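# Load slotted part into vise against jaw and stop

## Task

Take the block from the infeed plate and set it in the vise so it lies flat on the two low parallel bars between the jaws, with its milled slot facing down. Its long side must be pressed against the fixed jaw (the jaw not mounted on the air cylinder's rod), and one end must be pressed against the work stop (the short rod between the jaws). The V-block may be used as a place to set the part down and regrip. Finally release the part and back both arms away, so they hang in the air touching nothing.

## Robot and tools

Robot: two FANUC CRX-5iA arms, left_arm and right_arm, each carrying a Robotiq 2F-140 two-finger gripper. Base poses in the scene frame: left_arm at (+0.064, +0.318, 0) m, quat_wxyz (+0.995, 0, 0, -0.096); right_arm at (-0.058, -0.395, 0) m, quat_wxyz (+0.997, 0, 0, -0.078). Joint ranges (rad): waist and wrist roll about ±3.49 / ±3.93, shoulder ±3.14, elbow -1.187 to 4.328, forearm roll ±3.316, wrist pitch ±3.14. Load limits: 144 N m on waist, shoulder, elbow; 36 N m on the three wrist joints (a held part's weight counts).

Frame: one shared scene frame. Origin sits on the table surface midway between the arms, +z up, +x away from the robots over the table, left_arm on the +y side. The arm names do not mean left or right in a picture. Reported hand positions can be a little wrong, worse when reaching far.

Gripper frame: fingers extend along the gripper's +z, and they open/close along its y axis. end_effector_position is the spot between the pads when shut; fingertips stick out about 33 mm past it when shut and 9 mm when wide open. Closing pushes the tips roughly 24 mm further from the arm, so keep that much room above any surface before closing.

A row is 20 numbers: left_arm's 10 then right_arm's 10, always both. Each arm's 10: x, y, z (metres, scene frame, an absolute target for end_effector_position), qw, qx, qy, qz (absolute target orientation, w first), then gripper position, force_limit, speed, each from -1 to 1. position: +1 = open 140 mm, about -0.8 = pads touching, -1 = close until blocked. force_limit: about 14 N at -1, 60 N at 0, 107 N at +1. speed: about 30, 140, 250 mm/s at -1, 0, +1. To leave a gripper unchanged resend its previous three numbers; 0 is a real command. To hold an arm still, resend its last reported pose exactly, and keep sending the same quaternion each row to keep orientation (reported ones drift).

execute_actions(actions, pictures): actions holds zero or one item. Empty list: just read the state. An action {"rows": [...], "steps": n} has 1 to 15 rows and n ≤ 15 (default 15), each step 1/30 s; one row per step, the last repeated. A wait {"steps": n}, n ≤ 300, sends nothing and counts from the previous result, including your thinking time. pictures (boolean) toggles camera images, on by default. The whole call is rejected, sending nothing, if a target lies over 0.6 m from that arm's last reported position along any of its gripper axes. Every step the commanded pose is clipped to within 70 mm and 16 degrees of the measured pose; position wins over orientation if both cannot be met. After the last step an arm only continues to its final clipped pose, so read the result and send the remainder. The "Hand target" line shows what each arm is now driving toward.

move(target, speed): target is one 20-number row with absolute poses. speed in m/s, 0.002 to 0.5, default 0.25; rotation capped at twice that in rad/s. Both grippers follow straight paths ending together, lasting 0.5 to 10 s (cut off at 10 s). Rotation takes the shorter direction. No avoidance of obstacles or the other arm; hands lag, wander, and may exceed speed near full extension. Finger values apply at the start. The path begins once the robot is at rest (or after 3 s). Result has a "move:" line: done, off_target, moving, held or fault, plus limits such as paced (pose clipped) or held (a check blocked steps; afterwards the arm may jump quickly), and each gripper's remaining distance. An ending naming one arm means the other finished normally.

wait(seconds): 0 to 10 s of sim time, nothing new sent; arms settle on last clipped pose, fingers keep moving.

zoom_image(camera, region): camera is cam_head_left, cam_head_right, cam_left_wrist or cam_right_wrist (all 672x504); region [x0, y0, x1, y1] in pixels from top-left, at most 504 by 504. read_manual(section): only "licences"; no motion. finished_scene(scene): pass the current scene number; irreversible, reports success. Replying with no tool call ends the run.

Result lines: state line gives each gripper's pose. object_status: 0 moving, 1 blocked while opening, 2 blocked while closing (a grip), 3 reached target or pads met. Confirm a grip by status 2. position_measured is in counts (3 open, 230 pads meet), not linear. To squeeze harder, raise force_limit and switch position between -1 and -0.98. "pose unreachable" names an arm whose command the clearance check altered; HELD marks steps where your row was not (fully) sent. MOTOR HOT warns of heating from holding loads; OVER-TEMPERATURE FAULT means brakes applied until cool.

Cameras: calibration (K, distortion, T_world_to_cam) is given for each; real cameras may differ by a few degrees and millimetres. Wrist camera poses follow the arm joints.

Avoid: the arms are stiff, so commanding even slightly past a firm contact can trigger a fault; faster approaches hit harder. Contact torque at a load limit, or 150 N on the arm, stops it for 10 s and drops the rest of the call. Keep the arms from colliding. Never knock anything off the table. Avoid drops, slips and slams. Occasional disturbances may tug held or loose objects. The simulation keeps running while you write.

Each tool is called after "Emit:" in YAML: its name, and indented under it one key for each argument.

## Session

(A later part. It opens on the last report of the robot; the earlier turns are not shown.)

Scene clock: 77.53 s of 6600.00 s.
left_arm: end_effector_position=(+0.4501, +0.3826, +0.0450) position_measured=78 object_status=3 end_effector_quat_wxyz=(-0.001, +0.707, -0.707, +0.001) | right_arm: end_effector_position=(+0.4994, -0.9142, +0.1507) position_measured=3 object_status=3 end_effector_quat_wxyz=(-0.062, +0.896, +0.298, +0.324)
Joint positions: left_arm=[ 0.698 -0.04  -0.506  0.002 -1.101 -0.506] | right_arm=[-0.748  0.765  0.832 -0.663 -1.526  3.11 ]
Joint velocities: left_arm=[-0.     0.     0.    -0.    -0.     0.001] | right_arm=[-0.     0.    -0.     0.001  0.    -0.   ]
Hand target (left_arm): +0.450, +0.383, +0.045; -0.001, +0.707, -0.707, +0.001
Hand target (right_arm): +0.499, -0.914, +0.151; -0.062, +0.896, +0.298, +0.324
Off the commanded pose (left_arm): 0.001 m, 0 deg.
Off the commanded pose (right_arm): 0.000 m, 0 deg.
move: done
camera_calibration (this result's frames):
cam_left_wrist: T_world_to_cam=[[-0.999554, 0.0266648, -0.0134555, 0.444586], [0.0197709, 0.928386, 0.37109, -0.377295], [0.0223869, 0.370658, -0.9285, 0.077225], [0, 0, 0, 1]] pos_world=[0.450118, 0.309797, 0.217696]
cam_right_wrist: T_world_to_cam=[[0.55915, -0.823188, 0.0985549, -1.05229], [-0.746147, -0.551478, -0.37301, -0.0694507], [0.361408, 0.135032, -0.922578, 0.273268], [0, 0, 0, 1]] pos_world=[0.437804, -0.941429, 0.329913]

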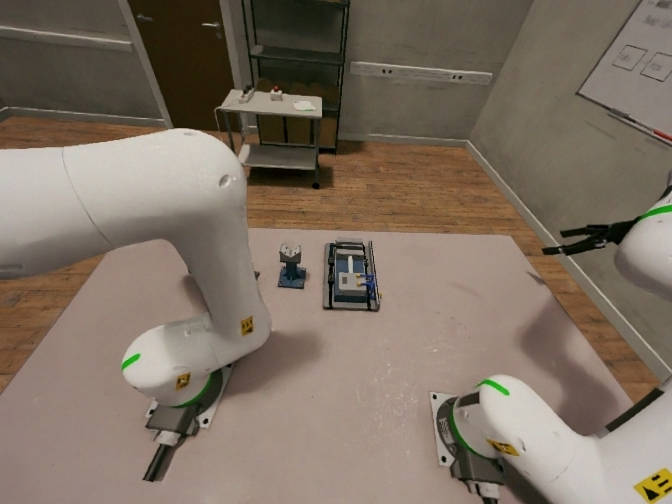

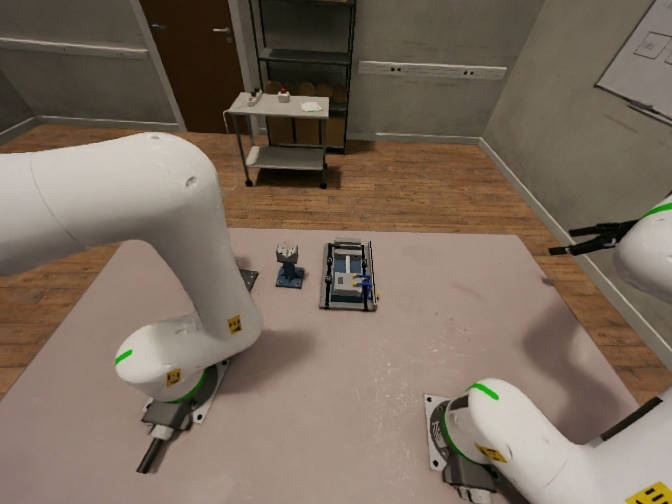

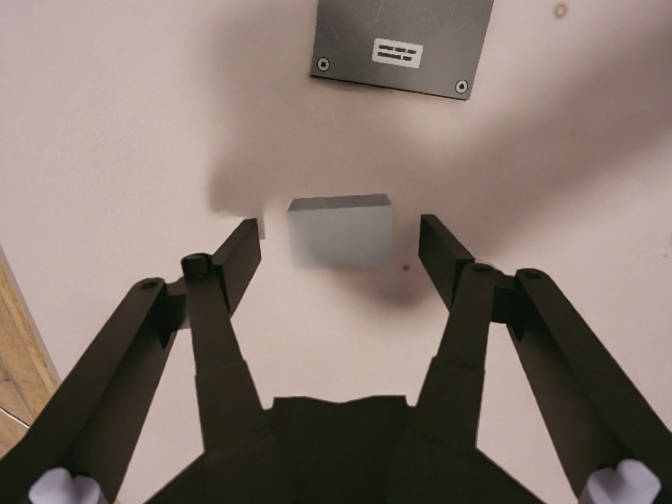

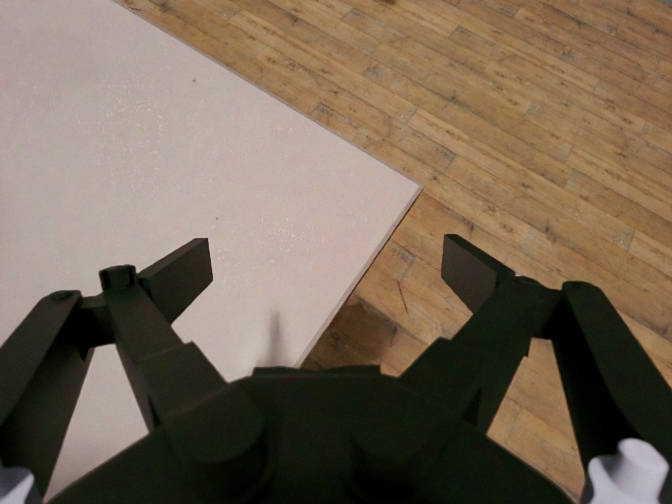

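Emit:
move:
  target: [0.45,0.384,0.043,0,0.707,-0.707,0,0.4,0,0,0.4994,-0.9142,0.1507,-0.062,0.896,0.298,0.324,1,0,0]

Emit:
move:
  target: [0.45,0.384,0.043,0,0.707,-0.707,0,-1,0,0,0.4994,-0.9142,0.1507,-0.062,0.896,0.298,0.324,1,0,0]

Emit:
move:
  target: [0.45,0.25,0.26,0,0.92,-0.38,0,-1,0,0,0.4994,-0.9142,0.1507,-0.062,0.896,0.298,0.324,1,0,0]

Emit:
move:
  target: [0.47,-0.12,0.22,0,1,0,0,-1,0,0,0.4994,-0.9142,0.1507,-0.062,0.896,0.298,0.324,1,0,0]

Scene clock: 83.13 s of 6600.00 s.
left_arm: end_effector_position=(+0.4500, +0.3840, +0.0430) position_measured=78 object_status=3 end_effector_quat_wxyz=(-0.000, +0.707, -0.707, -0.000) | right_arm: end_effector_position=(+0.4994, -0.9142, +0.1507) position_measured=3 object_status=3 end_effector_quat_wxyz=(-0.062, +0.896, +0.298, +0.324)
Joint positions: left_arm=[ 0.7   -0.034 -0.505 -0.    -1.1   -0.507] | right_arm=[-0.748  0.765  0.832 -0.663 -1.526  3.11 ]
Joint velocities: left_arm=[-0.     0.001 -0.001 -0.    -0.001  0.   ] | right_arm=[ 0.    -0.001  0.001  0.    -0.     0.   ]
Hand target (left_arm): +0.450, +0.384, +0.043; -0.000, +0.707, -0.707, -0.000
Hand target (right_arm): +0.499, -0.914, +0.151; -0.062, +0.896, +0.298, +0.324
Off the commanded pose (left_arm): 0.000 m, 0 deg.
Off the commanded pose (right_arm): 0.000 m, 0 deg.
After step 90, 1.90 s passed at rest.
move: done
camera_calibration (this result's frames):
cam_left_wrist: T_world_to_cam=[[-0.999581, 0.0271856, -0.00996571, 0.444054], [0.0215471, 0.92832, 0.371158, -0.378577], [0.0193415, 0.370788, -0.928516, 0.07615], [0, 0, 0, 1]] pos_world=[0.450552, 0.311133, 0.215644]
cam_right_wrist: T_world_to_cam=[[0.55915, -0.823188, 0.0985546, -1.05229], [-0.746147, -0.551478, -0.37301, -0.0694505], [0.361408, 0.135033, -0.922578, 0.273268], [0, 0, 0, 1]] pos_world=[0.437804, -0.941429, 0.329913]

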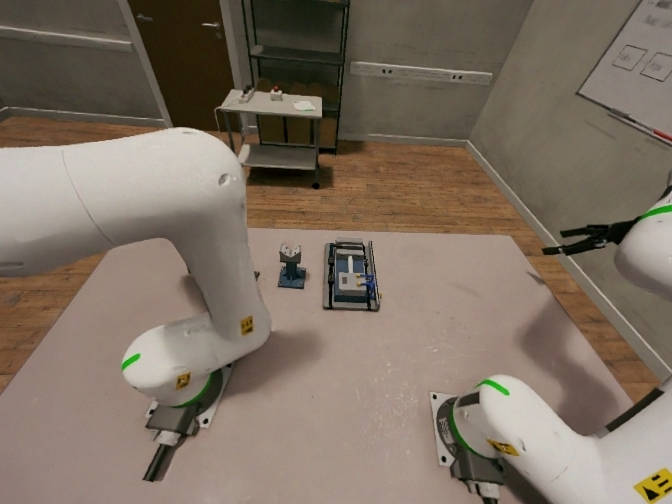

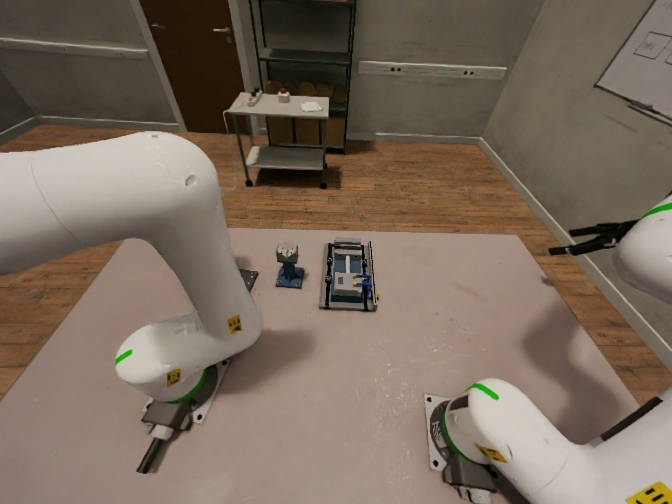

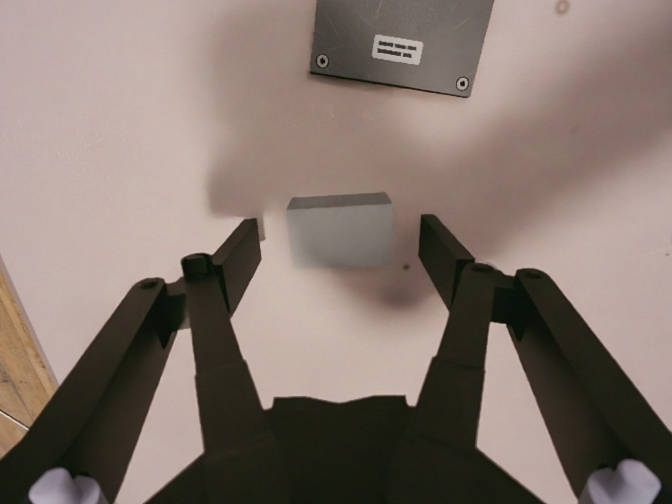

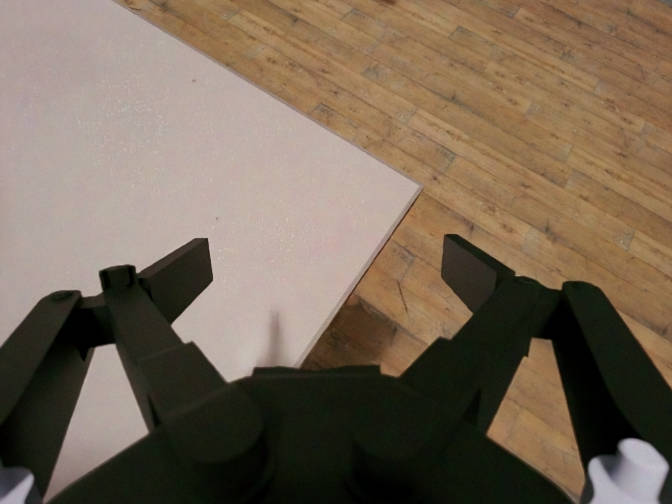

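Scene clock: 83.83 s of 6600.00 s.
left_arm: end_effector_position=(+0.4501, +0.3840, +0.0431) position_measured=144 object_status=2 end_effector_quat_wxyz=(-0.000, +0.707, -0.707, +0.000) | right_arm: end_effector_position=(+0.4994, -0.9142, +0.1507) position_measured=3 object_status=3 end_effector_quat_wxyz=(-0.062, +0.896, +0.298, +0.324)
Joint positions: left_arm=[ 0.7   -0.034 -0.505  0.    -1.099 -0.507] | right_arm=[-0.748  0.765  0.832 -0.663 -1.526  3.11 ]
Joint velocities: left_arm=[-0.     0.    -0.002  0.    -0.002  0.001] | right_arm=[-0.    -0.    -0.     0.001 -0.001 -0.   ]
Hand target (left_arm): +0.450, +0.384, +0.043; +0.000, +0.707, -0.707, -0.000
Hand target (right_arm): +0.499, -0.914, +0.151; -0.062, +0.896, +0.298, +0.324
Off the commanded pose (left_arm): 0.000 m, 0 deg.
Off the commanded pose (right_arm): 0.000 m, 0 deg.
move: done
camera_calibration (this result's frames):
cam_left_wrist: T_world_to_cam=[[-0.99958, 0.0271718, -0.0101235, 0.444148], [0.0214741, 0.92829, 0.371237, -0.378605], [0.0194847, 0.370863, -0.928483, 0.0760861], [0, 0, 0, 1]] pos_world=[0.450609, 0.31117, 0.215693]
cam_right_wrist: T_world_to_cam=[[0.55915, -0.823188, 0.0985545, -1.05229], [-0.746147, -0.551478, -0.37301, -0.0694505], [0.361408, 0.135033, -0.922578, 0.273268], [0, 0, 0, 1]] pos_world=[0.437804, -0.941429, 0.329913]

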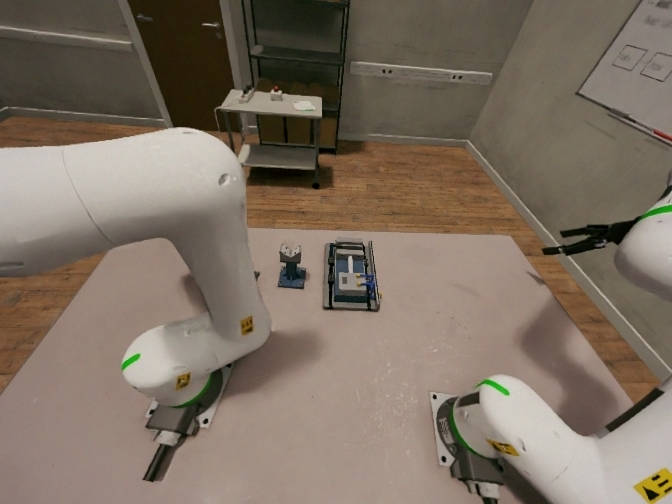

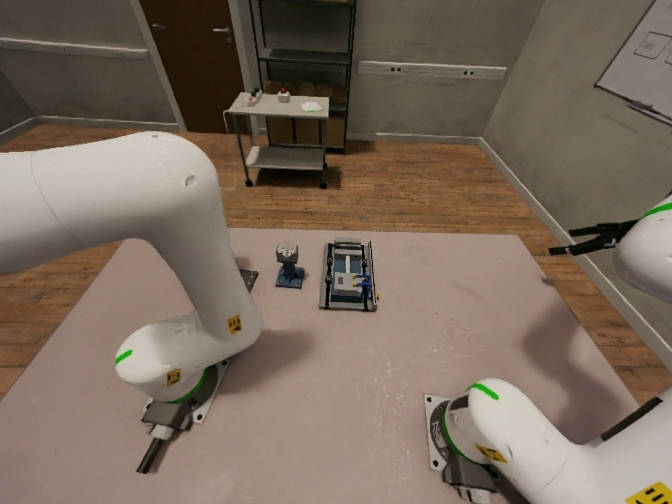

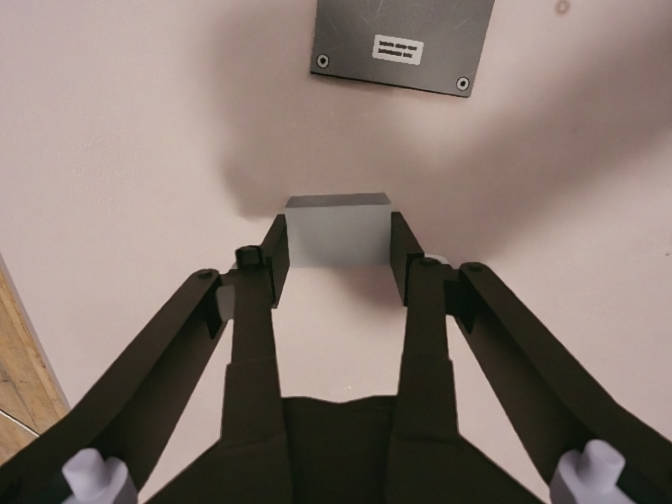

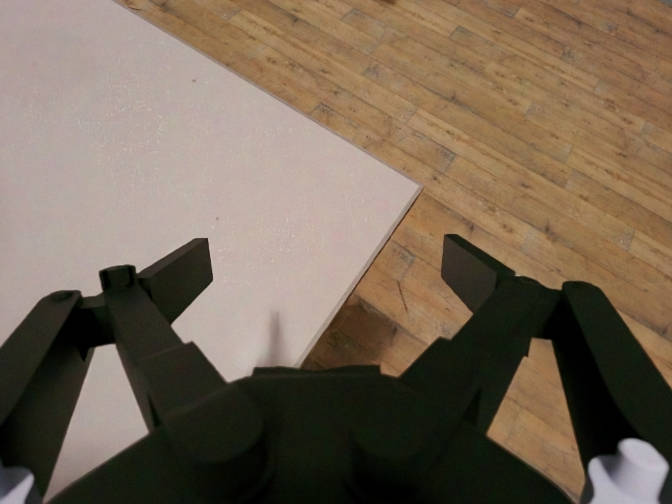

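Scene clock: 85.83 s of 6600.00 s.
left_arm: end_effector_position=(+0.4505, +0.2504, +0.2598) position_measured=144 object_status=2 end_effector_quat_wxyz=(-0.000, +0.924, -0.381, +0.000) | right_arm: end_effector_position=(+0.4994, -0.9142, +0.1507) position_measured=3 object_status=3 end_effector_quat_wxyz=(-0.062, +0.896, +0.298, +0.324)
Joint positions: left_arm=[ 0.357 -0.145 -0.086  0.    -1.63   0.624] | right_arm=[-0.748  0.765  0.832 -0.663 -1.526  3.11 ]
Joint velocities: left_arm=[-0.    -0.001  0.001 -0.    -0.002  0.   ] | right_arm=[ 0.    -0.001  0.001  0.001 -0.001 -0.   ]
Hand target (left_arm): +0.450, +0.250, +0.260; -0.000, +0.924, -0.381, +0.000
Hand target (right_arm): +0.499, -0.914, +0.151; -0.062, +0.896, +0.298, +0.324
Off the commanded pose (left_arm): 0.001 m, 0 deg.
Off the commanded pose (right_arm): 0.000 m, 0 deg.
move: done
camera_calibration (this result's frames):
cam_left_wrist: T_world_to_cam=[[-0.724164, -0.689552, -0.0102175, 0.505777], [-0.643179, 0.669969, 0.37076, 0.0291978], [-0.248813, 0.275063, -0.928673, 0.471791], [0, 0, 0, 1]] pos_world=[0.502433, 0.199426, 0.432482]
cam_right_wrist: T_world_to_cam=[[0.559151, -0.823188, 0.0985545, -1.05229], [-0.746147, -0.551478, -0.37301, -0.0694507], [0.361408, 0.135033, -0.922578, 0.273269], [0, 0, 0, 1]] pos_world=[0.437804, -0.941429, 0.329913]

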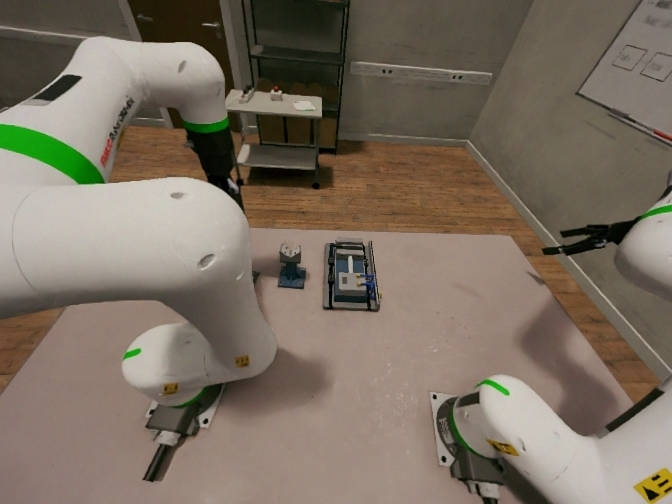

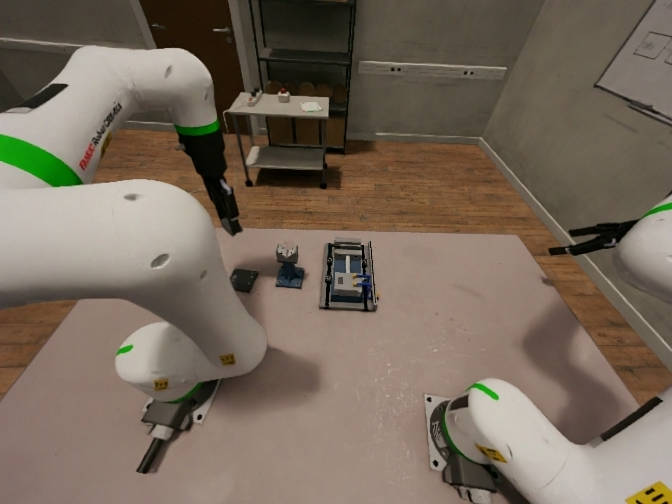

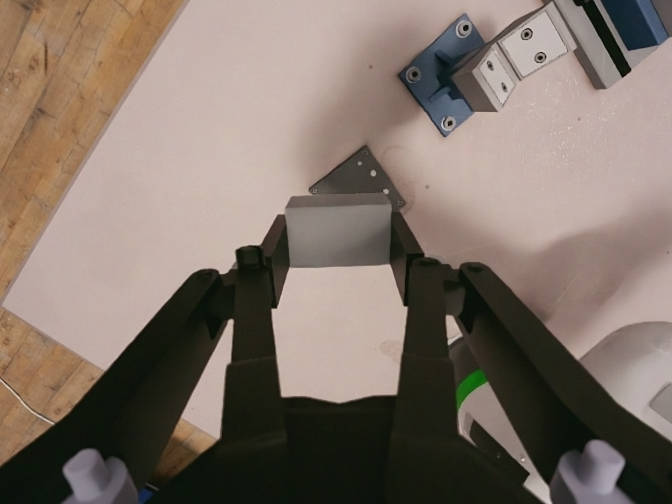

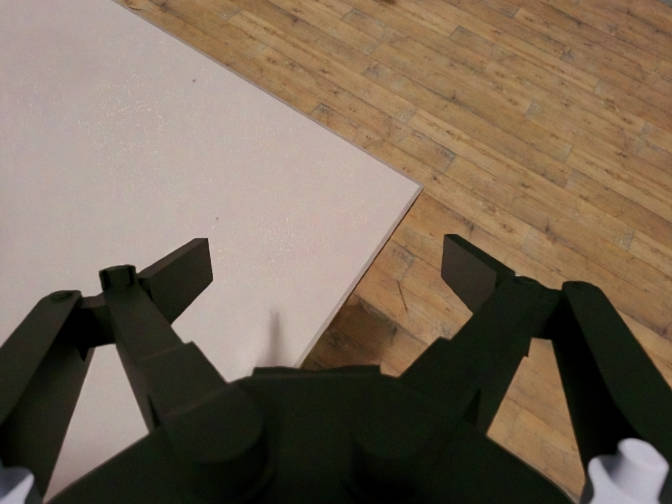

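Scene clock: 87.83 s of 6600.00 s.
left_arm: end_effector_position=(+0.4704, -0.1199, +0.2204) position_measured=144 object_status=2 end_effector_quat_wxyz=(+0.001, +1.000, -0.000, +0.000) | right_arm: end_effector_position=(+0.4994, -0.9142, +0.1507) position_measured=3 object_status=3 end_effector_quat_wxyz=(-0.062, +0.896, +0.298, +0.324)
Joint positions: left_arm=[-0.411  0.382  0.408  0.    -1.596  2.174] | right_arm=[-0.748  0.765  0.832 -0.663 -1.526  3.11 ]
Joint velocities: left_arm=[-0.001  0.002  0.001 -0.    -0.003  0.001] | right_arm=[-0.     0.001 -0.001 -0.001  0.001 -0.   ]
Hand target (left_arm): +0.470, -0.120, +0.220; +0.001, +1.000, -0.000, +0.000
Hand target (right_arm): +0.499, -0.914, +0.151; -0.062, +0.896, +0.298, +0.324
Off the commanded pose (left_arm): 0.001 m, 0 deg.
Off the commanded pose (right_arm): 0.000 m, 0 deg.
move: done
camera_calibration (this result's frames):
cam_left_wrist: T_world_to_cam=[[-0.0271902, -0.999591, -0.00880785, -0.100855], [-0.928642, 0.0219972, 0.370324, 0.361422], [-0.369979, 0.0182485, -0.928861, 0.568279], [0, 0, 0, 1]] pos_world=[0.54314, -0.119134, 0.393121]
cam_right_wrist: T_world_to_cam=[[0.559151, -0.823188, 0.0985545, -1.05229], [-0.746147, -0.551478, -0.37301, -0.0694507], [0.361408, 0.135033, -0.922578, 0.273269], [0, 0, 0, 1]] pos_world=[0.437804, -0.941429, 0.329913]

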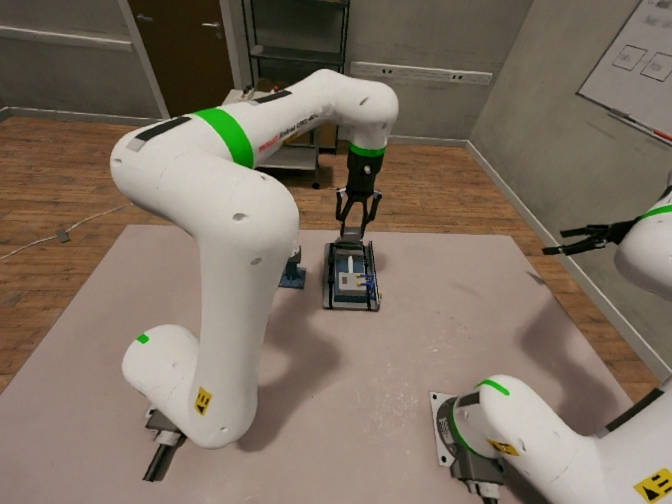

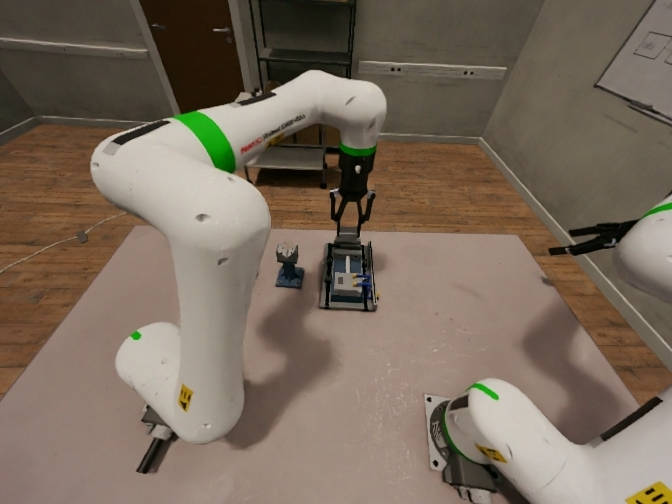

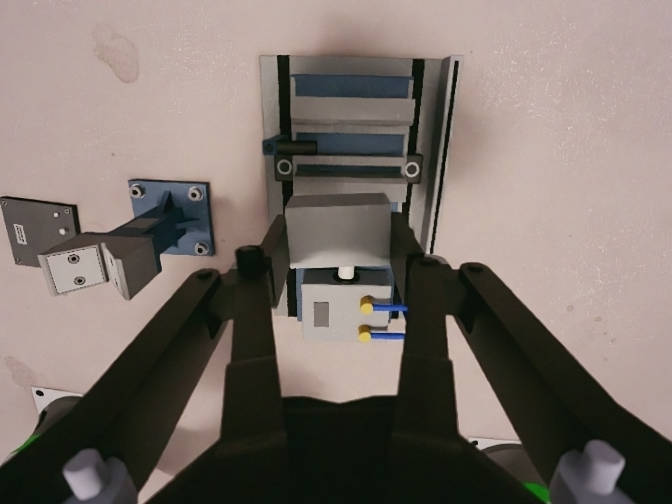

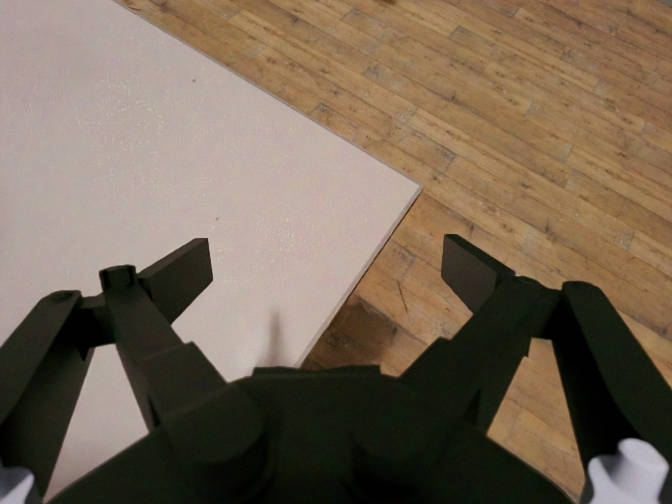

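Emit:
move:
  target: [0.516,-0.15,0.15,0,1,-0.02,0,-1,0,0,0.4994,-0.9142,0.1507,-0.062,0.896,0.298,0.324,1,0,0]
  speed: 0.1

Emit:
zoom_image:
  camera: "cam_left_wrist"
  region: [190,100,490,320]

Scene clock: 95.20 s of 6600.00 s.
left_arm: end_effector_position=(+0.5160, -0.1499, +0.1501) position_measured=144 object_status=2 end_effector_quat_wxyz=(-0.000, +1.000, -0.020, +0.000) | right_arm: end_effector_position=(+0.4994, -0.9142, +0.1507) position_measured=3 object_status=3 end_effector_quat_wxyz=(-0.062, +0.896, +0.298, +0.324)
Joint positions: left_arm=[-0.409  0.534  0.461 -0.    -1.498  2.133] | right_arm=[-0.748  0.765  0.832 -0.663 -1.526  3.11 ]
Joint velocities: left_arm=[ 0.     0.001 -0.001  0.     0.003  0.   ] | right_arm=[ 0.  0.  0. -0. -0.  0.]
Hand target (left_arm): +0.516, -0.150, +0.150; -0.000, +1.000, -0.020, +0.000
Hand target (right_arm): +0.499, -0.914, +0.151; -0.062, +0.896, +0.298, +0.324
Off the commanded pose (left_arm): 0.000 m, 0 deg.
Off the commanded pose (right_arm): 0.000 m, 0 deg.
After step 90, 3.17 s passed at rest.
move: done
camera_calibration (this result's frames):
cam_left_wrist: T_world_to_cam=[[-0.0672175, -0.997688, -0.00997787, -0.109165], [-0.926748, 0.058727, 0.371065, 0.434857], [-0.369621, 0.034189, -0.928553, 0.522568], [0, 0, 0, 1]] pos_world=[0.588817, -0.152316, 0.322783]
cam_right_wrist: T_world_to_cam=[[0.559151, -0.823187, 0.0985548, -1.05229], [-0.746147, -0.551479, -0.373008, -0.0694519], [0.361406, 0.135031, -0.922579, 0.273268], [0, 0, 0, 1]] pos_world=[0.437804, -0.941429, 0.329913]

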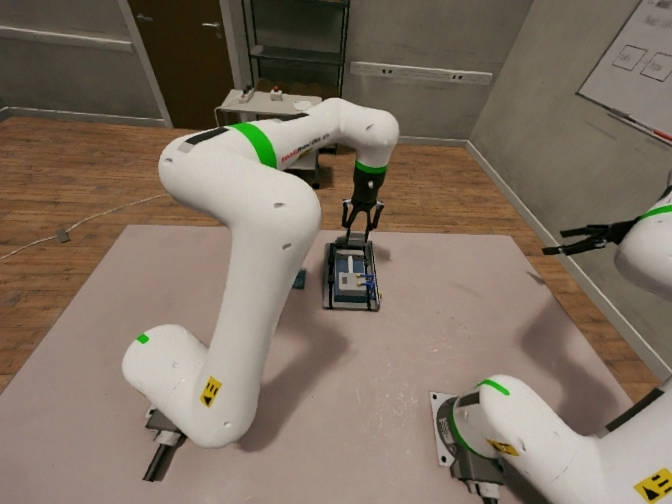

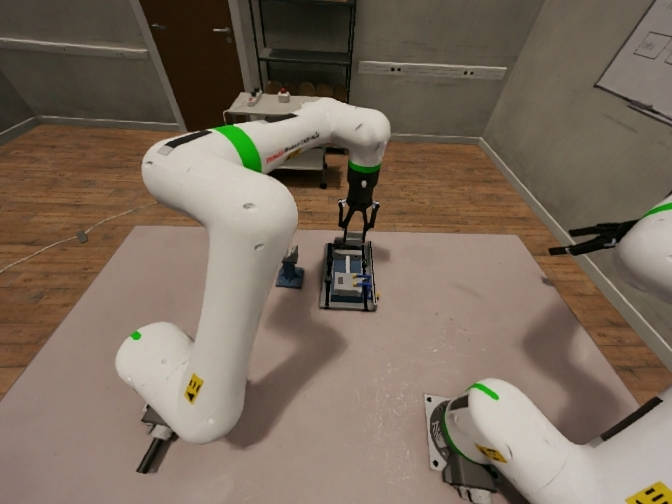

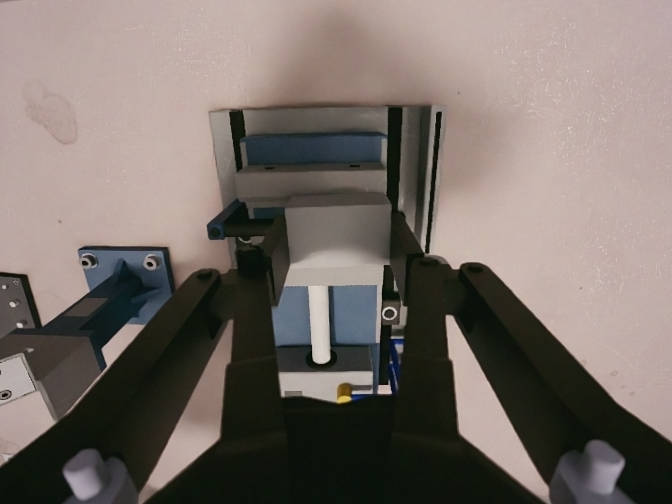

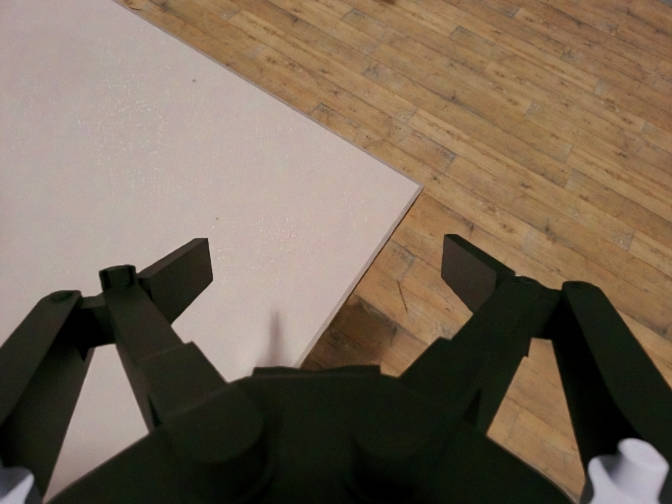

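Region (190, 100, 490, 320) of cam_left_wrist's 672x504 image, scaled by 1.680, with more detail than that image has; it fills the top 370 rows of this view, and the rest is white.

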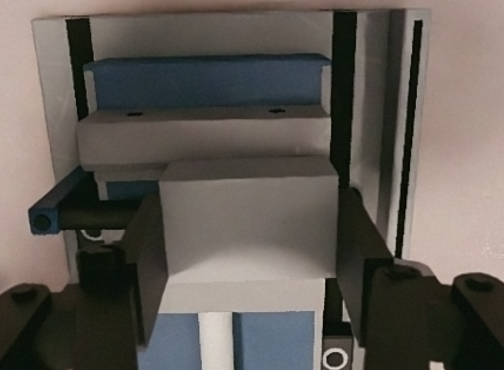

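Emit:
move:
  target: [0.508,-0.15,0.138,0,1,-0.02,0,-1,0,0,0.4994,-0.9142,0.1507,-0.062,0.896,0.298,0.324,1,0,0]
  speed: 0.03

Emit:
zoom_image:
  camera: "cam_left_wrist"
  region: [190,100,490,320]

Scene clock: 101.57 s of 6600.00 s.
left_arm: end_effector_position=(+0.5080, -0.1500, +0.1380) position_measured=144 object_status=2 end_effector_quat_wxyz=(+0.000, +1.000, -0.020, -0.000) | right_arm: end_effector_position=(+0.4994, -0.9142, +0.1507) position_measured=3 object_status=3 end_effector_quat_wxyz=(-0.062, +0.896, +0.298, +0.324)
Joint positions: left_arm=[-0.417  0.522  0.415  0.    -1.464  2.14 ] | right_arm=[-0.748  0.765  0.832 -0.663 -1.526  3.11 ]
Joint velocities: left_arm=[-0.    -0.    -0.001 -0.     0.001  0.   ] | right_arm=[-0.    -0.001 -0.001  0.    -0.    -0.   ]
Hand target (left_arm): +0.508, -0.150, +0.138; +0.000, +1.000, -0.020, +0.000
Hand target (right_arm): +0.499, -0.914, +0.151; -0.062, +0.896, +0.298, +0.324
Off the commanded pose (left_arm): 0.000 m, 0 deg.
Off the commanded pose (right_arm): 0.000 m, 0 deg.
After step 90, 2.63 s passed at rest.
move: done
camera_calibration (this result's frames):
cam_left_wrist: T_world_to_cam=[[-0.0671599, -0.997693, -0.00992512, -0.109902], [-0.926716, 0.0586898, 0.371151, 0.431887], [-0.369712, 0.0341242, -0.928519, 0.508368], [0, 0, 0, 1]] pos_world=[0.580806, -0.152344, 0.310643]
cam_right_wrist: T_world_to_cam=[[0.55915, -0.823188, 0.0985548, -1.05229], [-0.746148, -0.551479, -0.373008, -0.0694519], [0.361406, 0.135031, -0.922579, 0.273268], [0, 0, 0, 1]] pos_world=[0.437804, -0.941429, 0.329913]

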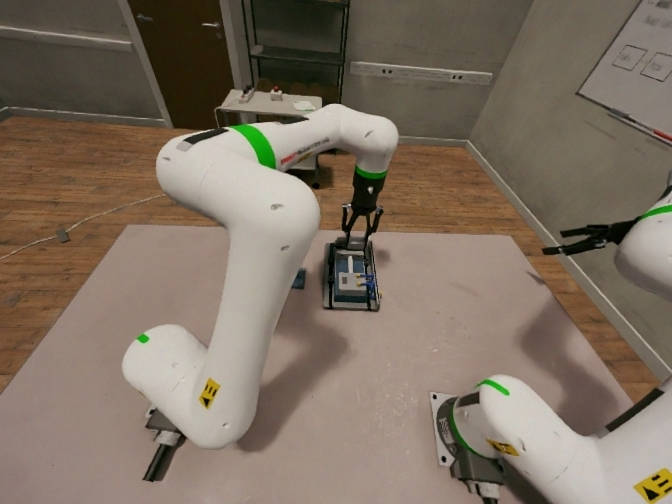

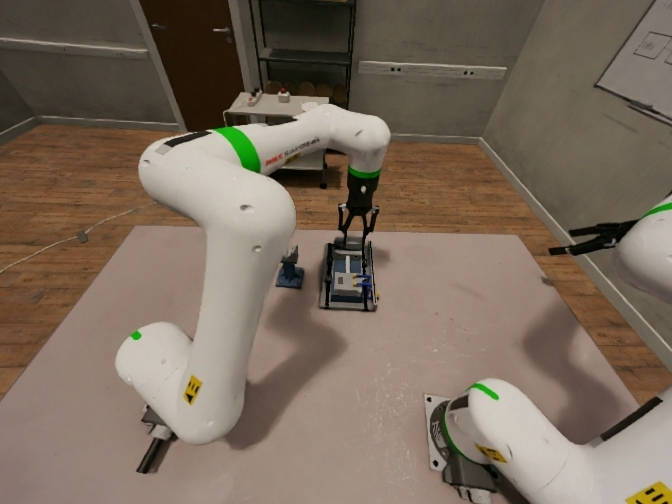

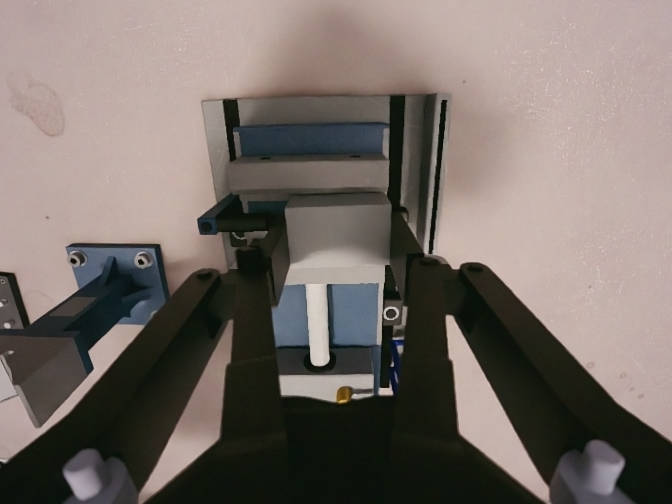

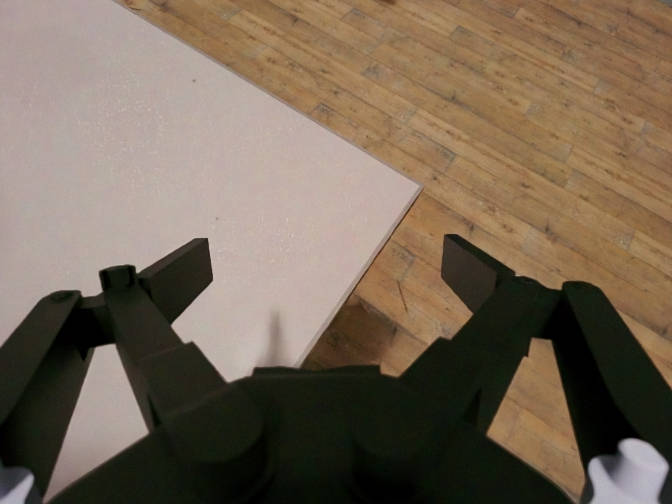

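Region (190, 100, 490, 320) of cam_left_wrist's 672x504 image, scaled by 1.680, with more detail than that image has; it fills the top 370 rows of this view, and the rest is white.

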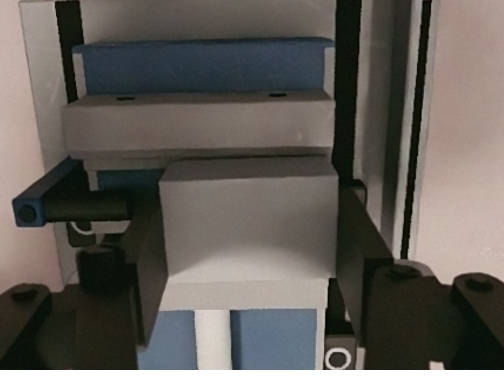

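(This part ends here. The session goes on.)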